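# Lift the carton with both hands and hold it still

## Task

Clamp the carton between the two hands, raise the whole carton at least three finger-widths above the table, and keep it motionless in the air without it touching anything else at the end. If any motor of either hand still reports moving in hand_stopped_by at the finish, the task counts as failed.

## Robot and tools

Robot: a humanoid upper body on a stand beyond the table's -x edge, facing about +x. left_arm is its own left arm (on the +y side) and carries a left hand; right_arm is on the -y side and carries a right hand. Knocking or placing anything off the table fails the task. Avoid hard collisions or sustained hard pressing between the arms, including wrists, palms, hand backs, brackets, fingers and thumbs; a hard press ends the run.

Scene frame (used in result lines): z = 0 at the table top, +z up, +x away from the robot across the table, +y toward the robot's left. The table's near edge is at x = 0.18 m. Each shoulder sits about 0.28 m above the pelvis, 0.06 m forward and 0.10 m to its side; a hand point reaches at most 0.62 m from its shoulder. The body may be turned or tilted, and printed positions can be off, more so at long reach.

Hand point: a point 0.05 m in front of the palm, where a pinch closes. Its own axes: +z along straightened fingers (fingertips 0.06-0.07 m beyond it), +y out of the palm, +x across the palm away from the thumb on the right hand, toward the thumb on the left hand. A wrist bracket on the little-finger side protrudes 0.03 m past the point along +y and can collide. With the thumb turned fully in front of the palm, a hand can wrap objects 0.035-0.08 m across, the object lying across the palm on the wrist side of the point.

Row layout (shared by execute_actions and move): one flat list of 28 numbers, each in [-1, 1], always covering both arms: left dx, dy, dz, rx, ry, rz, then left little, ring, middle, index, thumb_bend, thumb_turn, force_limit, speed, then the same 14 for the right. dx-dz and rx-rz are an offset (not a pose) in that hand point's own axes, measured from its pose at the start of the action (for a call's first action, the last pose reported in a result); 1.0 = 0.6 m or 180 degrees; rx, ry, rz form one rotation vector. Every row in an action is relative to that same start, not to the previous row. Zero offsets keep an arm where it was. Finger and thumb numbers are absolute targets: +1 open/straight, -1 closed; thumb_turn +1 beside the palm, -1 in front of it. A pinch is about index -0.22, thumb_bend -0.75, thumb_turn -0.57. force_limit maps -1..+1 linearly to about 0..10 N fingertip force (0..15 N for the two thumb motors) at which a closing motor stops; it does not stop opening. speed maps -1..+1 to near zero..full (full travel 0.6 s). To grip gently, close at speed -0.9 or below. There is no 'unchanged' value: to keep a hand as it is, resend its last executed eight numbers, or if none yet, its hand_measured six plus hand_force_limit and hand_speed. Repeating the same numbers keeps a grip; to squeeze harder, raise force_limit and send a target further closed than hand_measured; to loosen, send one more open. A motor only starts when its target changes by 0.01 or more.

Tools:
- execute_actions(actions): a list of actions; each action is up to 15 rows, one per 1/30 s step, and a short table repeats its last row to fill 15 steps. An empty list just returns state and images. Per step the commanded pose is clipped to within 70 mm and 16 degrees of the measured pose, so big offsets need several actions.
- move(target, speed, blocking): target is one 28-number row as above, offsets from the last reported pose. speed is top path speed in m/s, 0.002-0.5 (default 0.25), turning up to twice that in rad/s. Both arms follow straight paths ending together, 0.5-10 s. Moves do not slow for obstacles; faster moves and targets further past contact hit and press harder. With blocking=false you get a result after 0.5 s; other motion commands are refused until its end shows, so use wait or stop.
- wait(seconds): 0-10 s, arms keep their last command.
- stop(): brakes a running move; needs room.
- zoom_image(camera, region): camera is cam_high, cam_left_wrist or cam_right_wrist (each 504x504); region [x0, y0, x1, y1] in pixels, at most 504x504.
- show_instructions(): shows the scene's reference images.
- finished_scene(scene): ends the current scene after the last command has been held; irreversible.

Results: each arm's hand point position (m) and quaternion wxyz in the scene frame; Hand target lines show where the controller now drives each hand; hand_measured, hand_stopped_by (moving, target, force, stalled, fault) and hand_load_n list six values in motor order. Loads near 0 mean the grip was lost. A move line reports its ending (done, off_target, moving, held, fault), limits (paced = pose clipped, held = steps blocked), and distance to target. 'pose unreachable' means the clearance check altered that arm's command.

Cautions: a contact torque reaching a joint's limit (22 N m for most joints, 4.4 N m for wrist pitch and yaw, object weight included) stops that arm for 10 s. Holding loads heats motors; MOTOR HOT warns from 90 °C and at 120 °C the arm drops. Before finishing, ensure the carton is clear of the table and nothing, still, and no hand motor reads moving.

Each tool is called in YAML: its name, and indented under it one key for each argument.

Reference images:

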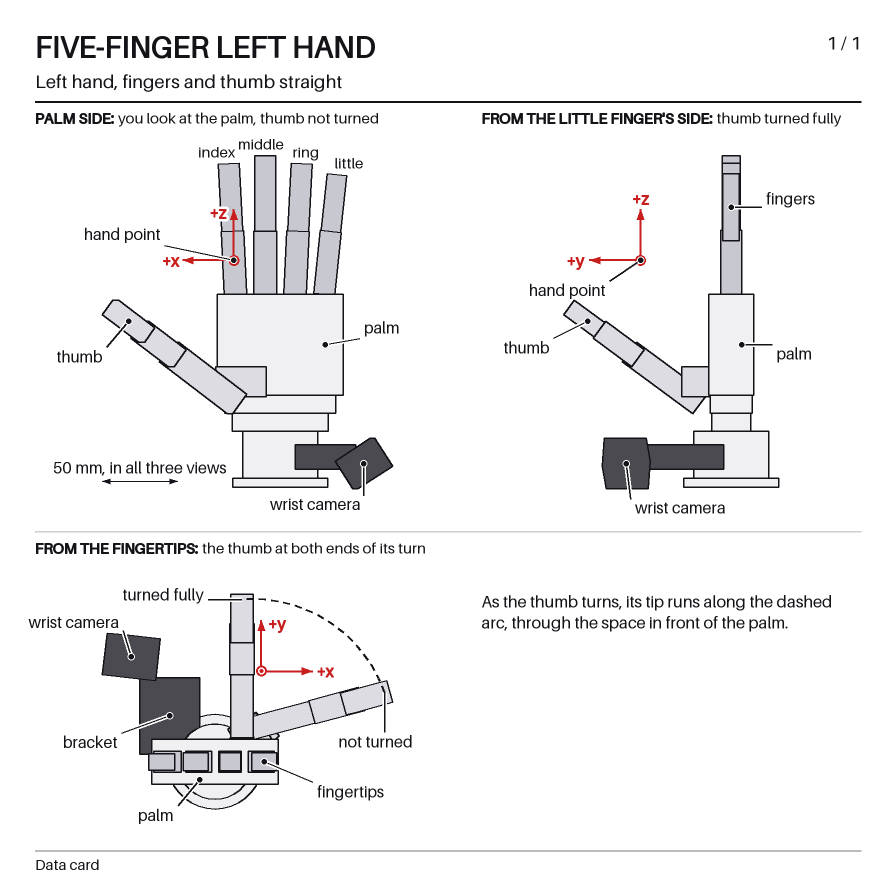

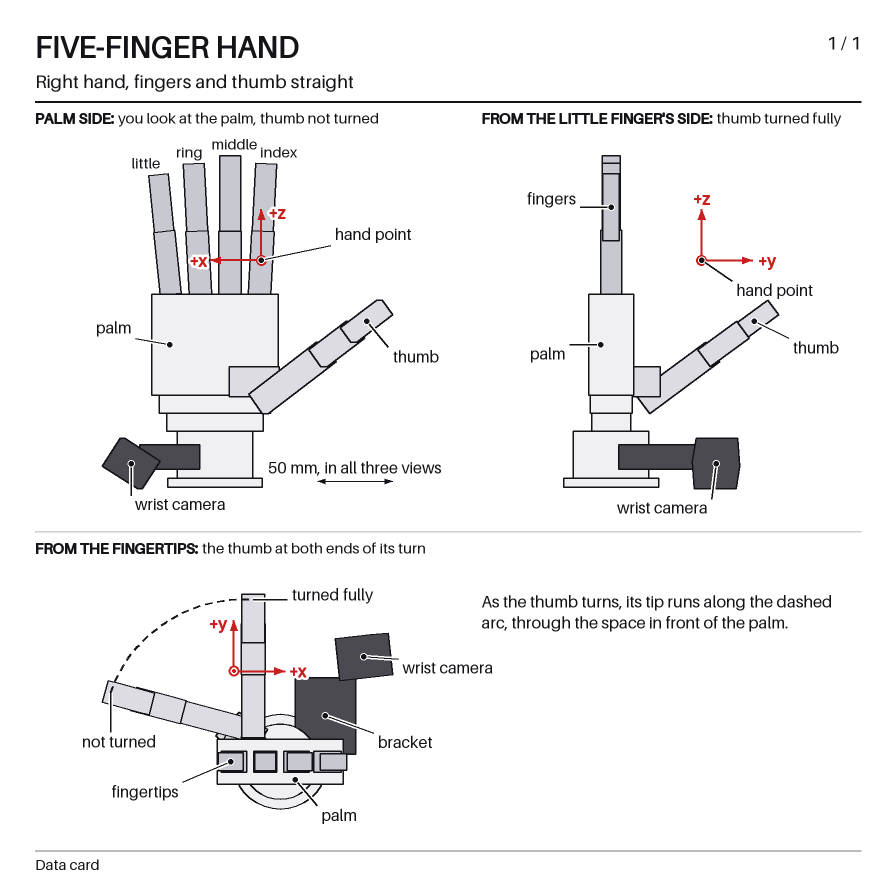

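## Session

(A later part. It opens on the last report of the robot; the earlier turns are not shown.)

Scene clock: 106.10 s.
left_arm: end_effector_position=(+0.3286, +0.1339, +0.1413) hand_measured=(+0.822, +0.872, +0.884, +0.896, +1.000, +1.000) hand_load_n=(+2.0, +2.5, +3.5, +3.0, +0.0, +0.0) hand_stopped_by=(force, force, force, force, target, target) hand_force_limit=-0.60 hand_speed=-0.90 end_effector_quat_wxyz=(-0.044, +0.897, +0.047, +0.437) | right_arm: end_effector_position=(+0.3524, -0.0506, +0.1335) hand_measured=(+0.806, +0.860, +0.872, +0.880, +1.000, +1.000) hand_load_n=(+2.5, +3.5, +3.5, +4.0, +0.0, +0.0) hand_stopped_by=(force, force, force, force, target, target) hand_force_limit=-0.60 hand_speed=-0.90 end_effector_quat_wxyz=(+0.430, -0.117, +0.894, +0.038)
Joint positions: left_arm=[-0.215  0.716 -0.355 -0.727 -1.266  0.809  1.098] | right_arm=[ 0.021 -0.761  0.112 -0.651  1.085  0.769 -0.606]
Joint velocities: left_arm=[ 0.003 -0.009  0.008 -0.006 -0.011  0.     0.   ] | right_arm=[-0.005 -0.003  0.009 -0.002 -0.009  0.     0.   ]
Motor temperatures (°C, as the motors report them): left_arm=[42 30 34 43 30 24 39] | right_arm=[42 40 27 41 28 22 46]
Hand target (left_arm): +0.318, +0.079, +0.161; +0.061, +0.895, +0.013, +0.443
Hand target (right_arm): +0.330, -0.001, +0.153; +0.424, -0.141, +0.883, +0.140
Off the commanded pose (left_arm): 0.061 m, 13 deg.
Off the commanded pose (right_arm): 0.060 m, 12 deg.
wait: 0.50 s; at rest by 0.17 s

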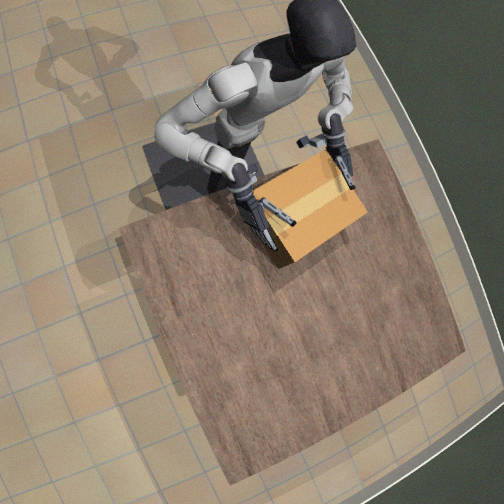

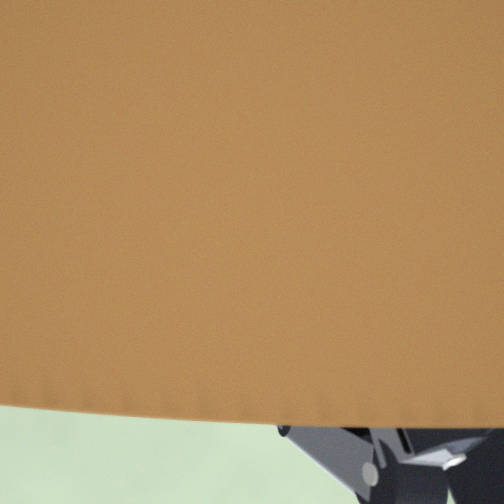

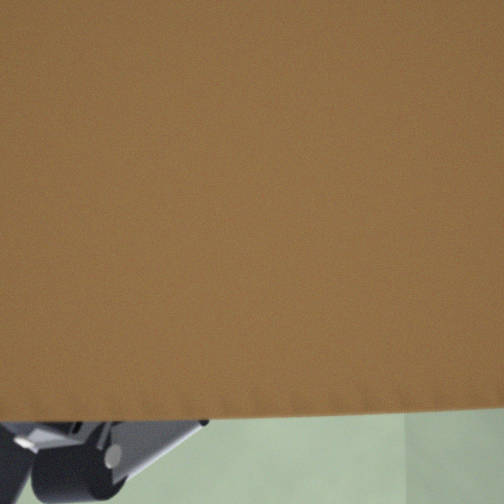

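execute_actions:
  actions:
    - [[0.0107,0.0952,-0.0367,-0.070,0.0034,-0.010,0.55,0.55,0.55,0.55,1,1,-0.6,-0.9,-0.0172,0.0952,-0.0292,-0.065,-0.0074,0.0136,0.55,0.55,0.55,0.55,1,1,-0.6,-0.9],[0.0114,0.0955,-0.0369,-0.0701,0.0038,-0.0101,0.55,0.55,0.55,0.55,1,1,-0.6,-0.9,-0.0179,0.0955,-0.0294,-0.0651,-0.0078,0.0137,0.55,0.55,0.55,0.55,1,1,-0.6,-0.9],[0.0121,0.0957,-0.0371,-0.0702,0.0042,-0.0102,0.55,0.55,0.55,0.55,1,1,-0.6,-0.9,-0.0186,0.0957,-0.0297,-0.0652,-0.0082,0.0137,0.55,0.55,0.55,0.55,1,1,-0.6,-0.9],[0.0128,0.096,-0.0373,-0.0703,0.0046,-0.0103,0.55,0.55,0.55,0.55,1,1,-0.6,-0.9,-0.0193,0.096,-0.0299,-0.0653,-0.0086,0.0138,0.55,0.55,0.55,0.55,1,1,-0.6,-0.9],[0.0135,0.0962,-0.0375,-0.0704,0.005,-0.0104,0.55,0.55,0.55,0.55,1,1,-0.6,-0.9,-0.020,0.0962,-0.0301,-0.0654,-0.009,0.0139,0.55,0.55,0.55,0.55,1,1,-0.6,-0.9],[0.0142,0.0965,-0.0377,-0.0705,0.0054,-0.0105,0.55,0.55,0.55,0.55,1,1,-0.6,-0.9,-0.0207,0.0965,-0.0304,-0.0655,-0.0094,0.014,0.55,0.55,0.55,0.55,1,1,-0.6,-0.9],[0.0149,0.0967,-0.0379,-0.0705,0.0058,-0.0105,0.55,0.55,0.55,0.55,1,1,-0.6,-0.9,-0.0214,0.0967,-0.0306,-0.0655,-0.0098,0.014,0.55,0.55,0.55,0.55,1,1,-0.6,-0.9],[0.0156,0.097,-0.0381,-0.0706,0.0062,-0.0106,0.55,0.55,0.55,0.55,1,1,-0.6,-0.9,-0.0221,0.097,-0.0308,-0.0656,-0.0102,0.0141,0.55,0.55,0.55,0.55,1,1,-0.6,-0.9],[0.0163,0.0972,-0.0383,-0.0707,0.0066,-0.0107,0.55,0.55,0.55,0.55,1,1,-0.6,-0.9,-0.0228,0.0972,-0.031,-0.0657,-0.0106,0.0142,0.55,0.55,0.55,0.55,1,1,-0.6,-0.9],[0.017,0.0974,-0.0385,-0.0708,0.007,-0.0108,0.55,0.55,0.55,0.55,1,1,-0.6,-0.9,-0.0235,0.0974,-0.0313,-0.0658,-0.011,0.0143,0.55,0.55,0.55,0.55,1,1,-0.6,-0.9],[0.0177,0.0976,-0.0387,-0.0709,0.0074,-0.0109,0.55,0.55,0.55,0.55,1,1,-0.6,-0.9,-0.0242,0.0976,-0.0315,-0.0659,-0.0114,0.0144,0.55,0.55,0.55,0.55,1,1,-0.6,-0.9],[0.0184,0.0978,-0.0389,-0.071,0.0077,-0.011,0.55,0.55,0.55,0.55,1,1,-0.6,-0.9,-0.0249,0.0978,-0.0318,-0.066,-0.0117,0.0145,0.55,0.55,0.55,0.55,1,1,-0.6,-0.9],[0.019,0.098,-0.039,-0.071,0.008,-0.011,0.55,0.55,0.55,0.55,1,1,-0.6,-0.9,-0.0255,0.098,-0.032,-0.066,-0.012,0.0145,0.55,0.55,0.55,0.55,1,1,-0.6,-0.9]]

wait:
  seconds: 0.4

Scene clock: 107.50 s.
left_arm: end_effector_position=(+0.3287, +0.1339, +0.1412) hand_measured=(+0.822, +0.872, +0.884, +0.896, +1.000, +1.000) hand_load_n=(+1.5, +2.0, +3.5, +3.0, +0.0, +0.0) hand_stopped_by=(force, force, force, force, target, target) hand_force_limit=-0.60 hand_speed=-0.90 end_effector_quat_wxyz=(-0.045, +0.897, +0.046, +0.438) | right_arm: end_effector_position=(+0.3526, -0.0506, +0.1335) hand_measured=(+0.806, +0.860, +0.872, +0.880, +1.000, +1.000) hand_load_n=(+2.5, +3.0, +3.5, +3.5, +0.0, +0.0) hand_stopped_by=(force, force, force, force, target, target) hand_force_limit=-0.60 hand_speed=-0.90 end_effector_quat_wxyz=(+0.430, -0.116, +0.894, +0.037)
Joint positions: left_arm=[-0.214  0.716 -0.356 -0.727 -1.26   0.808  1.095] | right_arm=[ 0.021 -0.757  0.112 -0.652  1.083  0.771 -0.61 ]
Joint velocities: left_arm=[ 0.    -0.002  0.006  0.011  0.009  0.     0.   ] | right_arm=[-0.003  0.003 -0.003 -0.005 -0.014  0.002 -0.007]
Motor temperatures (°C, as the motors report them): left_arm=[41 30 34 43 30 24 40] | right_arm=[42 40 27 41 28 22 48]
Hand target (left_arm): +0.319, +0.078, +0.165; +0.062, +0.891, +0.012, +0.450
Hand target (right_arm): +0.330, +0.001, +0.158; +0.431, -0.142, +0.880, +0.141
Off the commanded pose (left_arm): 0.064 m, 13 deg.
Off the commanded pose (right_arm): 0.064 m, 12 deg.

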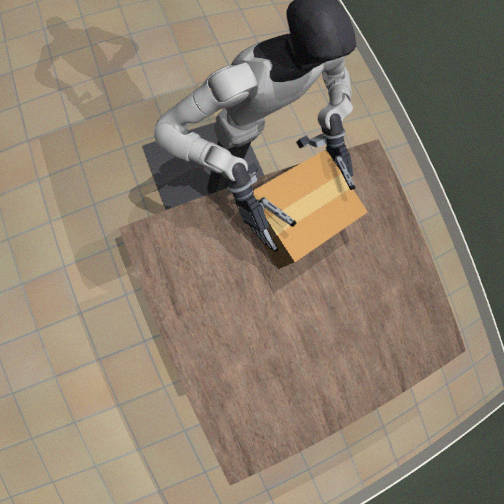

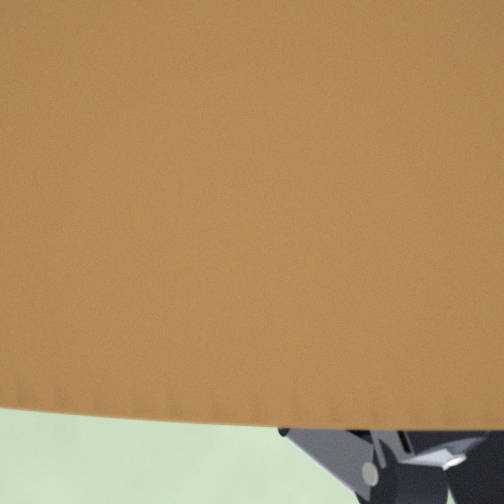

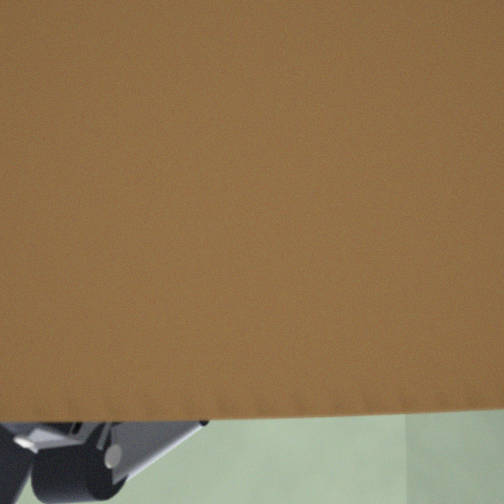

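Scene clock: 107.90 s.
left_arm: end_effector_position=(+0.3287, +0.1339, +0.1412) hand_measured=(+0.822, +0.872, +0.884, +0.896, +1.000, +1.000) hand_load_n=(+1.5, +2.0, +3.5, +3.0, +0.0, +0.0) hand_stopped_by=(force, force, force, force, target, target) hand_force_limit=-0.60 hand_speed=-0.90 end_effector_quat_wxyz=(-0.045, +0.897, +0.046, +0.438) | right_arm: end_effector_position=(+0.3526, -0.0506, +0.1335) hand_measured=(+0.806, +0.860, +0.872, +0.880, +1.000, +1.000) hand_load_n=(+2.5, +3.0, +3.5, +3.5, +0.0, +0.0) hand_stopped_by=(force, force, force, force, target, target) hand_force_limit=-0.60 hand_speed=-0.90 end_effector_quat_wxyz=(+0.430, -0.116, +0.894, +0.037)
Joint positions: left_arm=[-0.214  0.716 -0.356 -0.727 -1.26   0.808  1.095] | right_arm=[ 0.021 -0.757  0.112 -0.652  1.083  0.771 -0.61 ]
Joint velocities: left_arm=[ 0.006  0.008 -0.006 -0.009 -0.014  0.     0.   ] | right_arm=[ 0.     0.    -0.009  0.002  0.003  0.     0.   ]
Motor temperatures (°C, as the motors report them): left_arm=[41 30 34 43 30 24 40] | right_arm=[42 40 27 41 28 22 48]
Hand target (left_arm): +0.319, +0.078, +0.165; +0.062, +0.891, +0.012, +0.450
Hand target (right_arm): +0.330, +0.001, +0.158; +0.431, -0.142, +0.880, +0.141
Off the commanded pose (left_arm): 0.064 m, 13 deg.
Off the commanded pose (right_arm): 0.064 m, 12 deg.
wait: 0.40 s; at rest by 0.17 s

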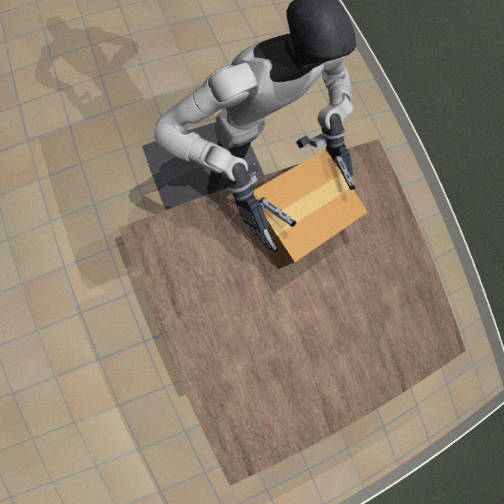

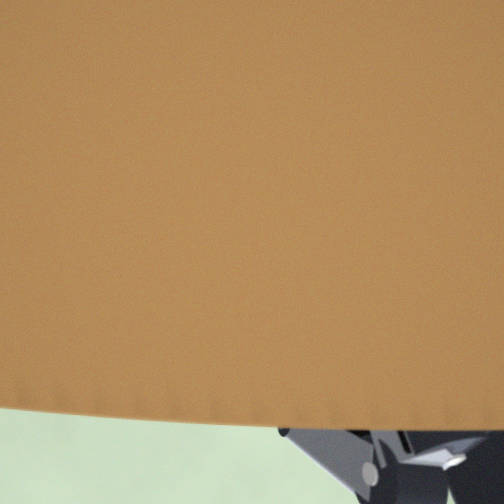

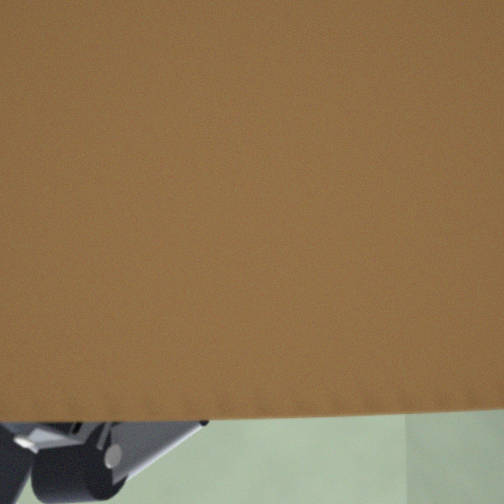

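execute_actions:
  actions:
    - [[0.0197,0.098,-0.0392,-0.071,0.0078,-0.012,0.55,0.55,0.55,0.55,1,1,-0.6,-0.9,-0.0262,0.098,-0.0322,-0.0665,-0.0123,0.0146,0.55,0.55,0.55,0.55,1,1,-0.6,-0.9],[0.0204,0.098,-0.0395,-0.071,0.0081,-0.0121,0.55,0.55,0.55,0.55,1,1,-0.6,-0.9,-0.0269,0.098,-0.0325,-0.0665,-0.0127,0.0147,0.55,0.55,0.55,0.55,1,1,-0.6,-0.9],[0.0211,0.098,-0.0397,-0.071,0.0084,-0.0122,0.55,0.55,0.55,0.55,1,1,-0.6,-0.9,-0.0276,0.098,-0.0327,-0.0665,-0.013,0.0147,0.55,0.55,0.55,0.55,1,1,-0.6,-0.9],[0.0218,0.098,-0.0399,-0.071,0.0087,-0.0123,0.55,0.55,0.55,0.55,1,1,-0.6,-0.9,-0.0283,0.098,-0.0329,-0.0665,-0.0134,0.0148,0.55,0.55,0.55,0.55,1,1,-0.6,-0.9],[0.0225,0.098,-0.0402,-0.071,0.009,-0.0124,0.55,0.55,0.55,0.55,1,1,-0.6,-0.9,-0.029,0.098,-0.0332,-0.0665,-0.0137,0.0149,0.55,0.55,0.55,0.55,1,1,-0.6,-0.9],[0.0232,0.098,-0.0404,-0.071,0.0093,-0.0125,0.55,0.55,0.55,0.55,1,1,-0.6,-0.9,-0.0297,0.098,-0.0334,-0.0665,-0.0141,0.015,0.55,0.55,0.55,0.55,1,1,-0.6,-0.9],[0.0239,0.098,-0.0406,-0.071,0.0096,-0.0125,0.55,0.55,0.55,0.55,1,1,-0.6,-0.9,-0.0304,0.098,-0.0336,-0.0665,-0.0144,0.015,0.55,0.55,0.55,0.55,1,1,-0.6,-0.9],[0.0246,0.098,-0.0409,-0.071,0.0099,-0.0126,0.55,0.55,0.55,0.55,1,1,-0.6,-0.9,-0.0311,0.098,-0.0339,-0.0665,-0.0148,0.0151,0.55,0.55,0.55,0.55,1,1,-0.6,-0.9],[0.0253,0.098,-0.0411,-0.071,0.0102,-0.0127,0.55,0.55,0.55,0.55,1,1,-0.6,-0.9,-0.0318,0.098,-0.0341,-0.0665,-0.0151,0.0152,0.55,0.55,0.55,0.55,1,1,-0.6,-0.9],[0.026,0.098,-0.0413,-0.071,0.0105,-0.0128,0.55,0.55,0.55,0.55,1,1,-0.6,-0.9,-0.0325,0.098,-0.0343,-0.0665,-0.0155,0.0153,0.55,0.55,0.55,0.55,1,1,-0.6,-0.9],[0.0267,0.098,-0.0416,-0.071,0.0108,-0.0129,0.55,0.55,0.55,0.55,1,1,-0.6,-0.9,-0.0332,0.098,-0.0346,-0.0665,-0.0158,0.0154,0.55,0.55,0.55,0.55,1,1,-0.6,-0.9],[0.0274,0.098,-0.0418,-0.071,0.0112,-0.013,0.55,0.55,0.55,0.55,1,1,-0.6,-0.9,-0.0339,0.098,-0.0348,-0.0665,-0.0162,0.0155,0.55,0.55,0.55,0.55,1,1,-0.6,-0.9],[0.028,0.098,-0.042,-0.071,0.0115,-0.013,0.55,0.55,0.55,0.55,1,1,-0.6,-0.9,-0.0345,0.098,-0.035,-0.0665,-0.0165,0.0155,0.55,0.55,0.55,0.55,1,1,-0.6,-0.9]]

wait:
  seconds: 0.4

Scene clock: 109.27 s.
left_arm: end_effector_position=(+0.3356, +0.1370, +0.1545) hand_measured=(+0.822, +0.872, +0.884, +0.896, +1.000, +1.000) hand_load_n=(+8.5, +5.5, +3.0, +1.0, +0.0, +0.0) hand_stopped_by=(force, force, force, force, target, target) hand_force_limit=-0.60 hand_speed=-0.90 end_effector_quat_wxyz=(-0.047, +0.887, +0.055, +0.457) | right_arm: end_effector_position=(+0.3600, -0.0477, +0.1497) hand_measured=(+0.806, +0.860, +0.872, +0.880, +1.000, +1.000) hand_load_n=(+6.0, +4.0, +3.5, +3.0, +0.0, +0.0) hand_stopped_by=(force, force, force, force, target, target) hand_force_limit=-0.60 hand_speed=-0.90 end_effector_quat_wxyz=(+0.454, -0.106, +0.884, +0.044)
Joint positions: left_arm=[-0.231  0.714 -0.344 -0.74  -1.254  0.794  1.107] | right_arm=[ 0.01  -0.748  0.094 -0.672  1.086  0.751 -0.617]
Joint velocities: left_arm=[-0.103  0.     0.032 -0.066  0.018 -0.056  0.063] | right_arm=[-0.109  0.    -0.043 -0.055 -0.002 -0.07  -0.053]
Motor temperatures (°C, as the motors report them): left_arm=[41 30 34 44 30 24 42] | right_arm=[42 40 27 42 28 22 50]
Hand target (left_arm): +0.321, +0.078, +0.171; +0.063, +0.887, +0.014, +0.457
Hand target (right_arm): +0.332, +0.002, +0.164; +0.438, -0.139, +0.877, +0.143
Off the commanded pose (left_arm): 0.066 m, 14 deg.
Off the commanded pose (right_arm): 0.061 m, 12 deg.

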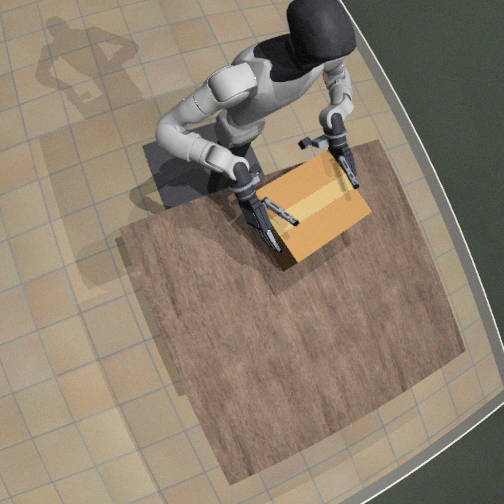

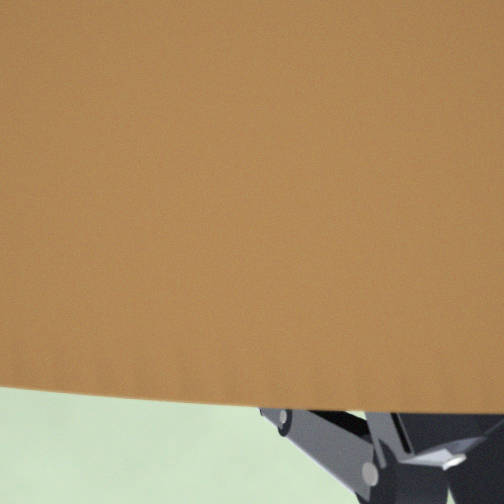

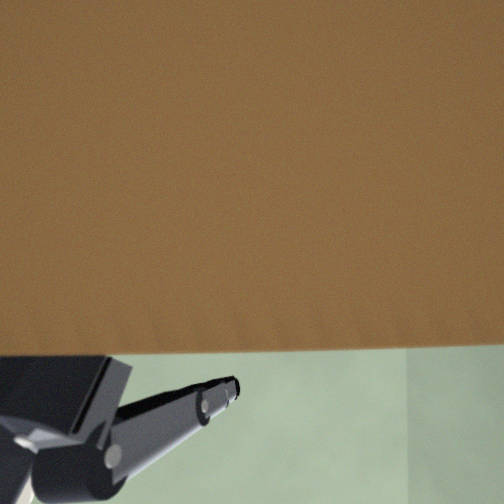

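Scene clock: 109.67 s.
left_arm: end_effector_position=(+0.3368, +0.1371, +0.1573) hand_measured=(+0.822, +0.872, +0.884, +0.896, +1.000, +1.000) hand_load_n=(+8.5, +5.0, +3.0, +1.0, +0.0, +0.0) hand_stopped_by=(force, force, force, force, target, target) hand_force_limit=-0.60 hand_speed=-0.90 end_effector_quat_wxyz=(-0.047, +0.885, +0.056, +0.461) | right_arm: end_effector_position=(+0.3618, -0.0476, +0.1524) hand_measured=(+0.806, +0.860, +0.872, +0.880, +1.000, +1.000) hand_load_n=(+7.0, +4.0, +3.0, +2.0, +0.0, +0.0) hand_stopped_by=(force, force, force, force, target, target) hand_force_limit=-0.60 hand_speed=-0.90 end_effector_quat_wxyz=(+0.458, -0.105, +0.882, +0.044)
Joint positions: left_arm=[-0.235  0.714 -0.343 -0.744 -1.254  0.791  1.109] | right_arm=[ 0.005 -0.748  0.092 -0.674  1.086  0.748 -0.62 ]
Joint velocities: left_arm=[0.006 0.005 0.003 0.002 0.003 0.    0.   ] | right_arm=[-0.006 -0.003  0.015 -0.003  0.003  0.     0.   ]
Motor temperatures (°C, as the motors report them): left_arm=[41 30 34 44 30 24 42] | right_arm=[42 40 27 42 28 23 50]
Hand target (left_arm): +0.321, +0.078, +0.171; +0.063, +0.887, +0.014, +0.457
Hand target (right_arm): +0.332, +0.002, +0.164; +0.438, -0.139, +0.877, +0.143
Off the commanded pose (left_arm): 0.065 m, 14 deg.
Off the commanded pose (right_arm): 0.061 m, 12 deg.
wait: 0.40 s; at rest by 0.20 s

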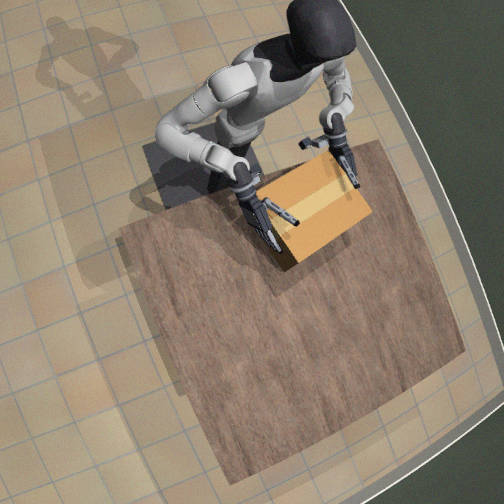

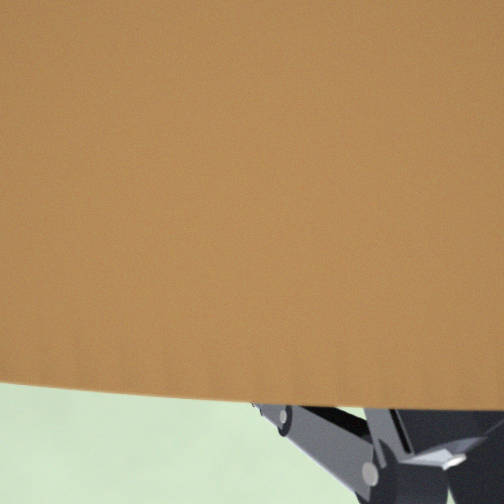

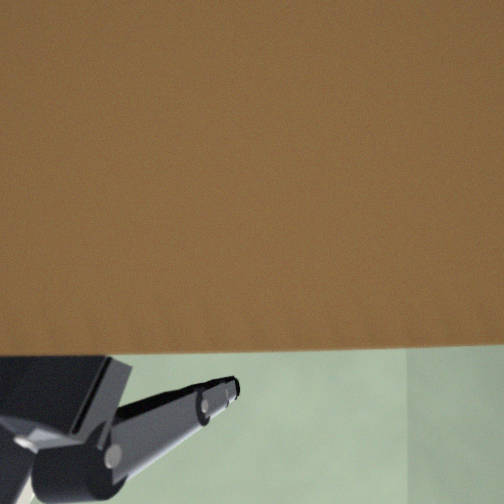

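zoom_image:
  camera: "cam_high"
  region: [210, 110, 400, 300]

Region (210, 110, 400, 300) of cam_high's 504x504 image, scaled by 2.653, with more detail than that image has.

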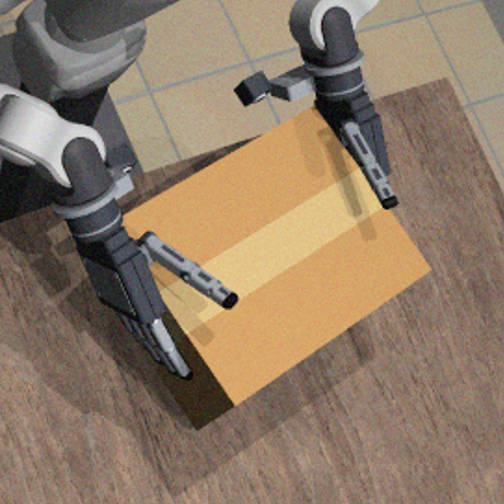

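execute_actions:
  actions:
    - [[0.0003,0.102,-0.0369,-0.074,-0.0055,-0.008,0.55,0.55,0.55,0.55,1,1,-0.6,-0.9,-0.0018,0.0965,-0.0278,-0.0667,0.0041,0.0097,0.55,0.55,0.55,0.55,1,1,-0.6,-0.9],[0.0007,0.102,-0.0372,-0.0734,-0.0055,-0.0076,0.55,0.55,0.55,0.55,1,1,-0.6,-0.9,-0.0022,0.0965,-0.0281,-0.0661,0.0041,0.0093,0.55,0.55,0.55,0.55,1,1,-0.6,-0.9],[0.0013,0.102,-0.0376,-0.0728,-0.0055,-0.0072,0.55,0.55,0.55,0.55,1,1,-0.6,-0.9,-0.0028,0.0965,-0.0285,-0.0655,0.0041,0.0089,0.55,0.55,0.55,0.55,1,1,-0.6,-0.9],[0.0021,0.102,-0.0381,-0.0722,-0.0055,-0.0068,0.55,0.55,0.55,0.55,1,1,-0.6,-0.9,-0.0036,0.0965,-0.029,-0.0649,0.0041,0.0085,0.55,0.55,0.55,0.55,1,1,-0.6,-0.9],[0.0031,0.102,-0.0387,-0.0716,-0.0055,-0.0065,0.55,0.55,0.55,0.55,1,1,-0.6,-0.9,-0.0046,0.0965,-0.0296,-0.0643,0.0041,0.0081,0.55,0.55,0.55,0.55,1,1,-0.6,-0.9],[0.0043,0.102,-0.0394,-0.0716,-0.0055,-0.0065,0.55,0.55,0.55,0.55,1,1,-0.6,-0.9,-0.0058,0.0965,-0.0303,-0.0643,0.0041,0.0081,0.55,0.55,0.55,0.55,1,1,-0.6,-0.9],[0.0055,0.102,-0.0401,-0.0716,-0.0055,-0.0065,0.55,0.55,0.55,0.55,1,1,-0.6,-0.9,-0.007,0.0965,-0.031,-0.0643,0.0041,0.0081,0.55,0.55,0.55,0.55,1,1,-0.6,-0.9],[0.0067,0.102,-0.0408,-0.0716,-0.0055,-0.0065,0.55,0.55,0.55,0.55,1,1,-0.6,-0.9,-0.0082,0.0965,-0.0317,-0.0643,0.0041,0.0081,0.55,0.55,0.55,0.55,1,1,-0.6,-0.9],[0.0079,0.102,-0.0415,-0.0716,-0.0055,-0.0065,0.55,0.55,0.55,0.55,1,1,-0.6,-0.9,-0.0094,0.0965,-0.0324,-0.0643,0.0041,0.0081,0.55,0.55,0.55,0.55,1,1,-0.6,-0.9],[0.0091,0.102,-0.0422,-0.0716,-0.0055,-0.0065,0.55,0.55,0.55,0.55,1,1,-0.6,-0.9,-0.0106,0.0965,-0.0331,-0.0643,0.0041,0.0081,0.55,0.55,0.55,0.55,1,1,-0.6,-0.9],[0.0103,0.102,-0.0429,-0.0716,-0.0055,-0.0065,0.55,0.55,0.55,0.55,1,1,-0.6,-0.9,-0.0118,0.0965,-0.0338,-0.0643,0.0041,0.0081,0.55,0.55,0.55,0.55,1,1,-0.6,-0.9],[0.0115,0.102,-0.0436,-0.0716,-0.0055,-0.0065,0.55,0.55,0.55,0.55,1,1,-0.6,-0.9,-0.013,0.0965,-0.0345,-0.0643,0.0041,0.0081,0.55,0.55,0.55,0.55,1,1,-0.6,-0.9],[0.0127,0.102,-0.0443,-0.0716,-0.0055,-0.0065,0.55,0.55,0.55,0.55,1,1,-0.6,-0.9,-0.0142,0.0965,-0.0352,-0.0643,0.0041,0.0081,0.55,0.55,0.55,0.55,1,1,-0.6,-0.9],[0.0139,0.102,-0.045,-0.0716,-0.0055,-0.0065,0.55,0.55,0.55,0.55,1,1,-0.6,-0.9,-0.0154,0.0965,-0.0359,-0.0643,0.0041,0.0081,0.55,0.55,0.55,0.55,1,1,-0.6,-0.9]]

wait:
  seconds: 0.4

Scene clock: 111.57 s.
left_arm: end_effector_position=(+0.3390, +0.1374, +0.1659) hand_measured=(+0.822, +0.872, +0.884, +0.896, +1.000, +1.000) hand_load_n=(+8.5, +4.5, +2.5, +0.5, +0.0, +0.0) hand_stopped_by=(force, force, force, force, target, target) hand_force_limit=-0.60 hand_speed=-0.90 end_effector_quat_wxyz=(-0.052, +0.884, +0.060, +0.460) | right_arm: end_effector_position=(+0.3631, -0.0464, +0.1613) hand_measured=(+0.806, +0.860, +0.872, +0.880, +1.000, +1.000) hand_load_n=(+6.5, +3.0, +2.5, +1.5, +0.0, +0.0) hand_stopped_by=(force, force, force, force, target, target) hand_force_limit=-0.60 hand_speed=-0.90 end_effector_quat_wxyz=(+0.458, -0.104, +0.882, +0.042)
Joint positions: left_arm=[-0.277  0.713 -0.333 -0.759 -1.331  0.814  1.189] | right_arm=[-0.02  -0.762  0.068 -0.701  1.155  0.784 -0.674]
Joint velocities: left_arm=[-0.112 -0.014  0.054 -0.038 -0.204  0.039  0.176] | right_arm=[-0.069 -0.051 -0.077 -0.063  0.181  0.071 -0.121]
Motor temperatures (°C, as the motors report them): left_arm=[42 30 34 45 30 25 45] | right_arm=[42 40 27 43 28 23 53]
Hand target (left_arm): +0.323, +0.078, +0.181; +0.057, +0.888, +0.014, +0.457
Hand target (right_arm): +0.333, +0.002, +0.174; +0.439, -0.143, +0.876, +0.138
Off the commanded pose (left_arm): 0.066 m, 14 deg.
Off the commanded pose (right_arm): 0.060 m, 12 deg.

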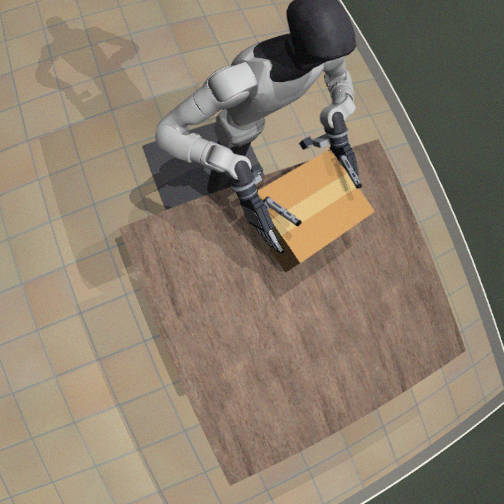

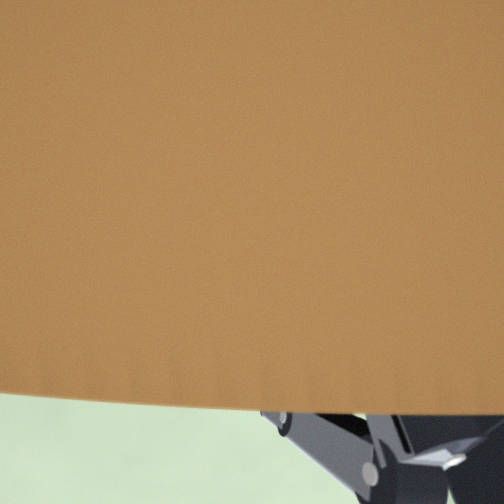

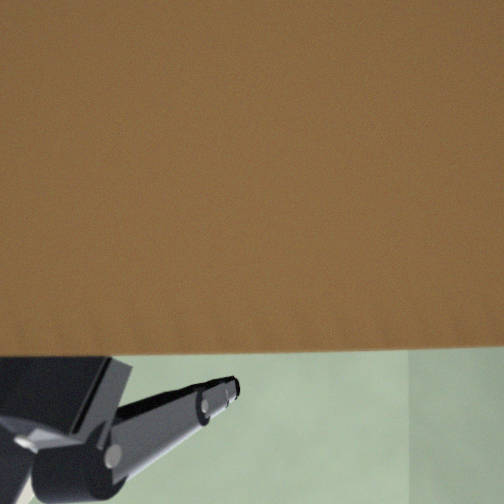

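Scene clock: 111.97 s.
left_arm: end_effector_position=(+0.3394, +0.1374, +0.1676) hand_measured=(+0.822, +0.872, +0.884, +0.896, +1.000, +1.000) hand_load_n=(+9.0, +4.5, +2.5, +0.5, +0.0, +0.0) hand_stopped_by=(force, force, force, force, target, target) hand_force_limit=-0.60 hand_speed=-0.90 end_effector_quat_wxyz=(-0.052, +0.884, +0.061, +0.461) | right_arm: end_effector_position=(+0.3636, -0.0462, +0.1630) hand_measured=(+0.806, +0.860, +0.872, +0.880, +1.000, +1.000) hand_load_n=(+6.5, +3.0, +2.5, +1.5, +0.0, +0.0) hand_stopped_by=(force, force, force, force, target, target) hand_force_limit=-0.60 hand_speed=-0.90 end_effector_quat_wxyz=(+0.459, -0.104, +0.881, +0.042)
Joint positions: left_arm=[-0.282  0.713 -0.331 -0.761 -1.34   0.815  1.198] | right_arm=[-0.024 -0.764  0.064 -0.704  1.163  0.788 -0.681]
Joint velocities: left_arm=[ 0.011 -0.003  0.003  0.002  0.008  0.     0.   ] | right_arm=[-0.009 -0.005 -0.003 -0.008  0.006  0.     0.   ]
Motor temperatures (°C, as the motors report them): left_arm=[42 30 34 45 30 25 45] | right_arm=[42 40 27 43 28 23 53]
Hand target (left_arm): +0.323, +0.078, +0.181; +0.057, +0.888, +0.014, +0.457
Hand target (right_arm): +0.333, +0.002, +0.174; +0.439, -0.143, +0.876, +0.138
Off the commanded pose (left_arm): 0.066 m, 14 deg.
Off the commanded pose (right_arm): 0.060 m, 12 deg.
wait: 0.40 s; at rest by 0.20 s

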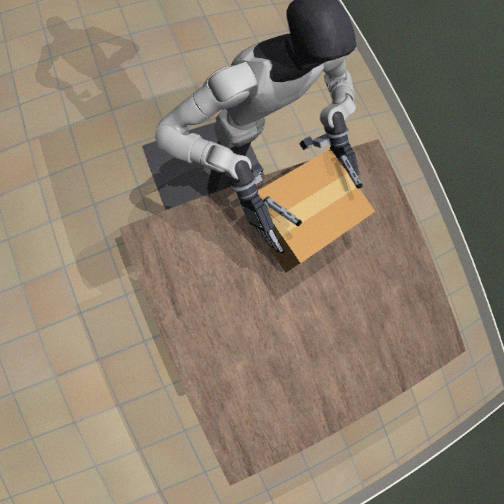

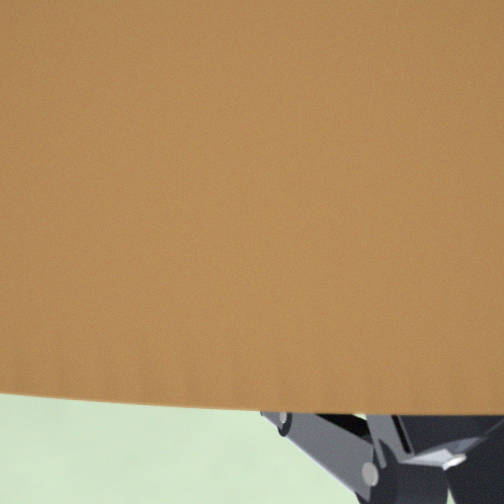

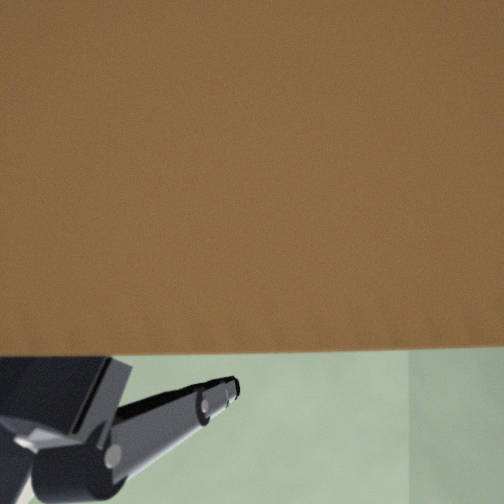

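execute_actions:
  actions:
    - [[-0.0016,0.1025,-0.0389,-0.0753,-0.0056,-0.0052,0.55,0.55,0.55,0.55,1,1,-0.6,-0.9,-0.0001,0.0952,-0.0286,-0.067,0.0041,0.0064,0.55,0.55,0.55,0.55,1,1,-0.6,-0.9],[-0.0001,0.1025,-0.0393,-0.0751,-0.005,-0.0051,0.55,0.55,0.55,0.55,1,1,-0.6,-0.9,-0.0016,0.0952,-0.029,-0.067,0.0035,0.0064,0.55,0.55,0.55,0.55,1,1,-0.6,-0.9],[0.0018,0.1025,-0.0397,-0.0749,-0.0042,-0.005,0.55,0.55,0.55,0.55,1,1,-0.6,-0.9,-0.0035,0.0952,-0.0294,-0.067,0.0027,0.0064,0.55,0.55,0.55,0.55,1,1,-0.6,-0.9],[0.0038,0.1025,-0.0402,-0.0747,-0.0033,-0.0049,0.55,0.55,0.55,0.55,1,1,-0.6,-0.9,-0.0055,0.0952,-0.0299,-0.067,0.0018,0.0064,0.55,0.55,0.55,0.55,1,1,-0.6,-0.9],[0.0058,0.1025,-0.0407,-0.0745,-0.0025,-0.0048,0.55,0.55,0.55,0.55,1,1,-0.6,-0.9,-0.0075,0.0952,-0.0304,-0.067,0.001,0.0064,0.55,0.55,0.55,0.55,1,1,-0.6,-0.9],[0.0078,0.1025,-0.0412,-0.0743,-0.0016,-0.0047,0.55,0.55,0.55,0.55,1,1,-0.6,-0.9,-0.0095,0.0952,-0.0309,-0.067,0.0001,0.0064,0.55,0.55,0.55,0.55,1,1,-0.6,-0.9],[0.0098,0.1025,-0.0416,-0.0741,-0.0008,-0.0046,0.55,0.55,0.55,0.55,1,1,-0.6,-0.9,-0.0115,0.0952,-0.0313,-0.067,-0.0007,0.0064,0.55,0.55,0.55,0.55,1,1,-0.6,-0.9],[0.0118,0.1025,-0.0421,-0.0739,0.0,-0.0045,0.55,0.55,0.55,0.55,1,1,-0.6,-0.9,-0.0135,0.0952,-0.0318,-0.067,-0.0015,0.0064,0.55,0.55,0.55,0.55,1,1,-0.6,-0.9],[0.0138,0.1025,-0.0426,-0.0737,0.0009,-0.0044,0.55,0.55,0.55,0.55,1,1,-0.6,-0.9,-0.0155,0.0952,-0.0323,-0.067,-0.0024,0.0064,0.55,0.55,0.55,0.55,1,1,-0.6,-0.9],[0.0158,0.1025,-0.0431,-0.0735,0.0017,-0.0043,0.55,0.55,0.55,0.55,1,1,-0.6,-0.9,-0.0175,0.0952,-0.0328,-0.067,-0.0032,0.0064,0.55,0.55,0.55,0.55,1,1,-0.6,-0.9],[0.0178,0.1025,-0.0435,-0.0735,0.0026,-0.0042,0.55,0.55,0.55,0.55,1,1,-0.6,-0.9,-0.0195,0.0952,-0.0332,-0.067,-0.0041,0.0064,0.55,0.55,0.55,0.55,1,1,-0.6,-0.9],[0.0198,0.1025,-0.044,-0.0735,0.0034,-0.0041,0.55,0.55,0.55,0.55,1,1,-0.6,-0.9,-0.0215,0.0952,-0.0337,-0.067,-0.0049,0.0064,0.55,0.55,0.55,0.55,1,1,-0.6,-0.9],[0.0215,0.1025,-0.0444,-0.0735,0.0041,-0.004,0.55,0.55,0.55,0.55,1,1,-0.6,-0.9,-0.0232,0.0952,-0.0341,-0.067,-0.0056,0.0064,0.55,0.55,0.55,0.55,1,1,-0.6,-0.9],[0.0228,0.1025,-0.0447,-0.0735,0.0047,-0.004,0.55,0.55,0.55,0.55,1,1,-0.6,-0.9,-0.0245,0.0952,-0.0344,-0.067,-0.0062,0.0064,0.55,0.55,0.55,0.55,1,1,-0.6,-0.9],[0.0236,0.1025,-0.0449,-0.0735,0.005,-0.004,0.55,0.55,0.55,0.55,1,1,-0.6,-0.9,-0.0253,0.0952,-0.0346,-0.067,-0.0065,0.0064,0.55,0.55,0.55,0.55,1,1,-0.6,-0.9]]

wait:
  seconds: 0.3

Scene clock: 114.63 s.
left_arm: end_effector_position=(+0.3458, +0.1377, +0.1821) hand_measured=(+0.822, +0.872, +0.884, +0.896, +1.000, +1.000) hand_load_n=(+9.5, +4.0, +2.0, +0.0, +0.0, +0.0) hand_stopped_by=(force, force, force, force, target, target) hand_force_limit=-0.60 hand_speed=-0.90 end_effector_quat_wxyz=(-0.055, +0.876, +0.064, +0.475) | right_arm: end_effector_position=(+0.3702, -0.0457, +0.1770) hand_measured=(+0.806, +0.860, +0.872, +0.880, +1.000, +1.000) hand_load_n=(+7.0, +3.0, +2.0, +1.5, +0.0, +0.0) hand_stopped_by=(force, force, force, force, target, target) hand_force_limit=-0.60 hand_speed=-0.90 end_effector_quat_wxyz=(+0.473, -0.102, +0.874, +0.044)
Joint positions: left_arm=[-0.331  0.713 -0.325 -0.771 -1.378  0.819  1.245] | right_arm=[-0.052 -0.78   0.042 -0.714  1.198  0.789 -0.698]
Joint velocities: left_arm=[-0.106  0.006  0.014 -0.009 -0.075  0.     0.085] | right_arm=[-0.071 -0.028 -0.038 -0.04   0.075  0.    -0.058]
Motor temperatures (°C, as the motors report them): left_arm=[42 30 34 46 30 25 48] | right_arm=[42 40 27 44 29 24 56]
Hand target (left_arm): +0.329, +0.078, +0.195; +0.052, +0.880, +0.013, +0.472
Hand target (right_arm): +0.339, +0.003, +0.189; +0.455, -0.145, +0.868, +0.140
Off the commanded pose (left_arm): 0.066 m, 14 deg.
Off the commanded pose (right_arm): 0.061 m, 12 deg.

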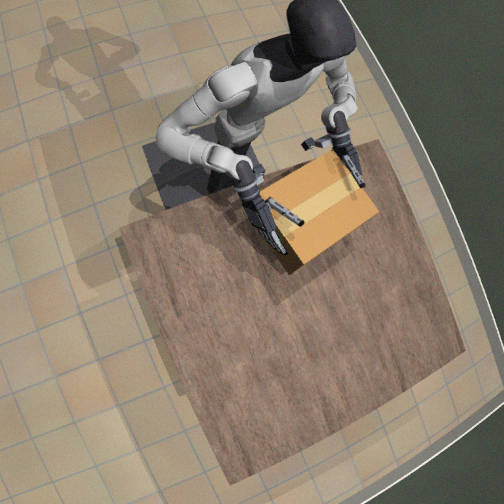

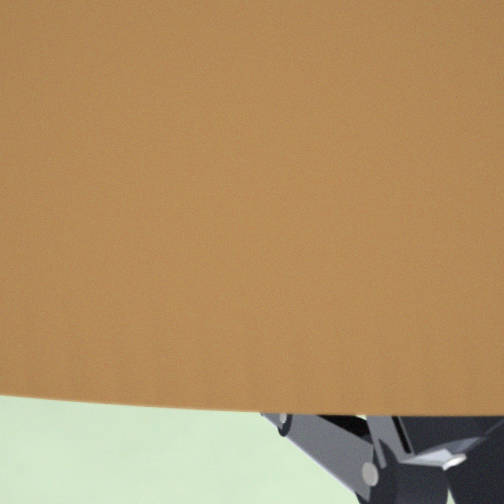

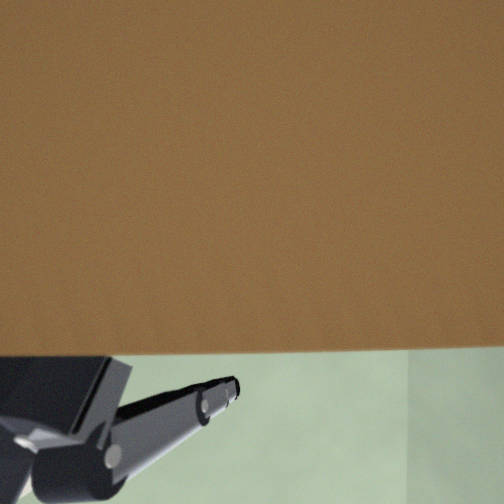

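Scene clock: 114.93 s.
left_arm: end_effector_position=(+0.3466, +0.1379, +0.1842) hand_measured=(+0.822, +0.872, +0.884, +0.896, +1.000, +1.000) hand_load_n=(+9.5, +4.0, +1.5, +0.0, +0.0, +0.0) hand_stopped_by=(force, force, force, force, target, target) hand_force_limit=-0.60 hand_speed=-0.90 end_effector_quat_wxyz=(-0.055, +0.875, +0.065, +0.477) | right_arm: end_effector_position=(+0.3710, -0.0455, +0.1789) hand_measured=(+0.806, +0.860, +0.872, +0.880, +1.000, +1.000) hand_load_n=(+7.0, +3.0, +2.0, +1.0, +0.0, +0.0) hand_stopped_by=(force, force, force, force, target, target) hand_force_limit=-0.60 hand_speed=-0.90 end_effector_quat_wxyz=(+0.475, -0.102, +0.873, +0.044)
Joint positions: left_arm=[-0.337  0.714 -0.324 -0.772 -1.383  0.819  1.251] | right_arm=[-0.056 -0.781  0.039 -0.716  1.203  0.79  -0.701]
Joint velocities: left_arm=[ 0.003 -0.003  0.011  0.    -0.003  0.     0.   ] | right_arm=[ 0.005  0.003  0.006 -0.005 -0.003  0.     0.   ]
Motor temperatures (°C, as the motors report them): left_arm=[42 30 34 46 30 25 48] | right_arm=[42 40 27 44 29 24 56]
Hand target (left_arm): +0.329, +0.078, +0.195; +0.052, +0.880, +0.013, +0.472
Hand target (right_arm): +0.339, +0.003, +0.189; +0.455, -0.145, +0.868, +0.140
Off the commanded pose (left_arm): 0.066 m, 14 deg.
Off the commanded pose (right_arm): 0.061 m, 12 deg.
wait: 0.30 s; at rest by 0.20 s

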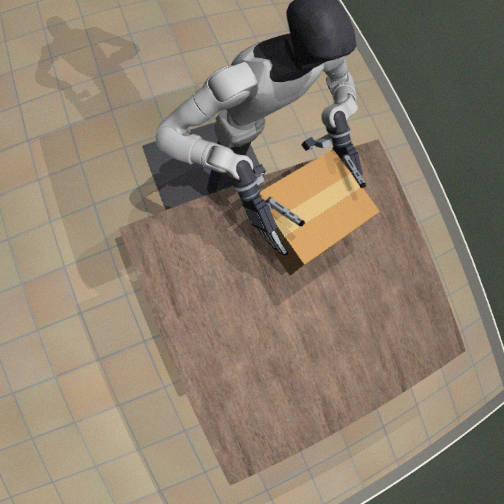

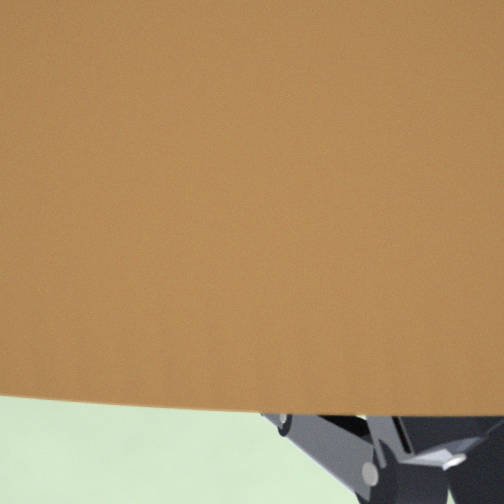

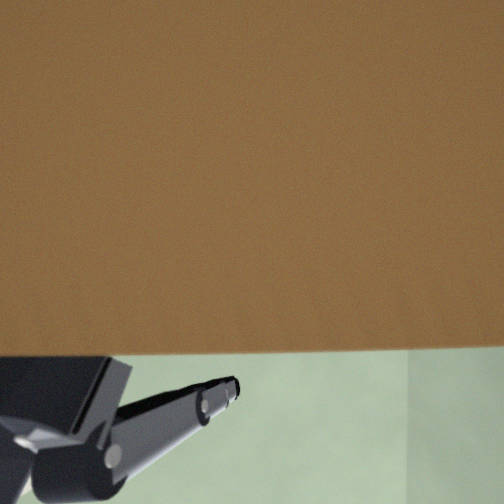

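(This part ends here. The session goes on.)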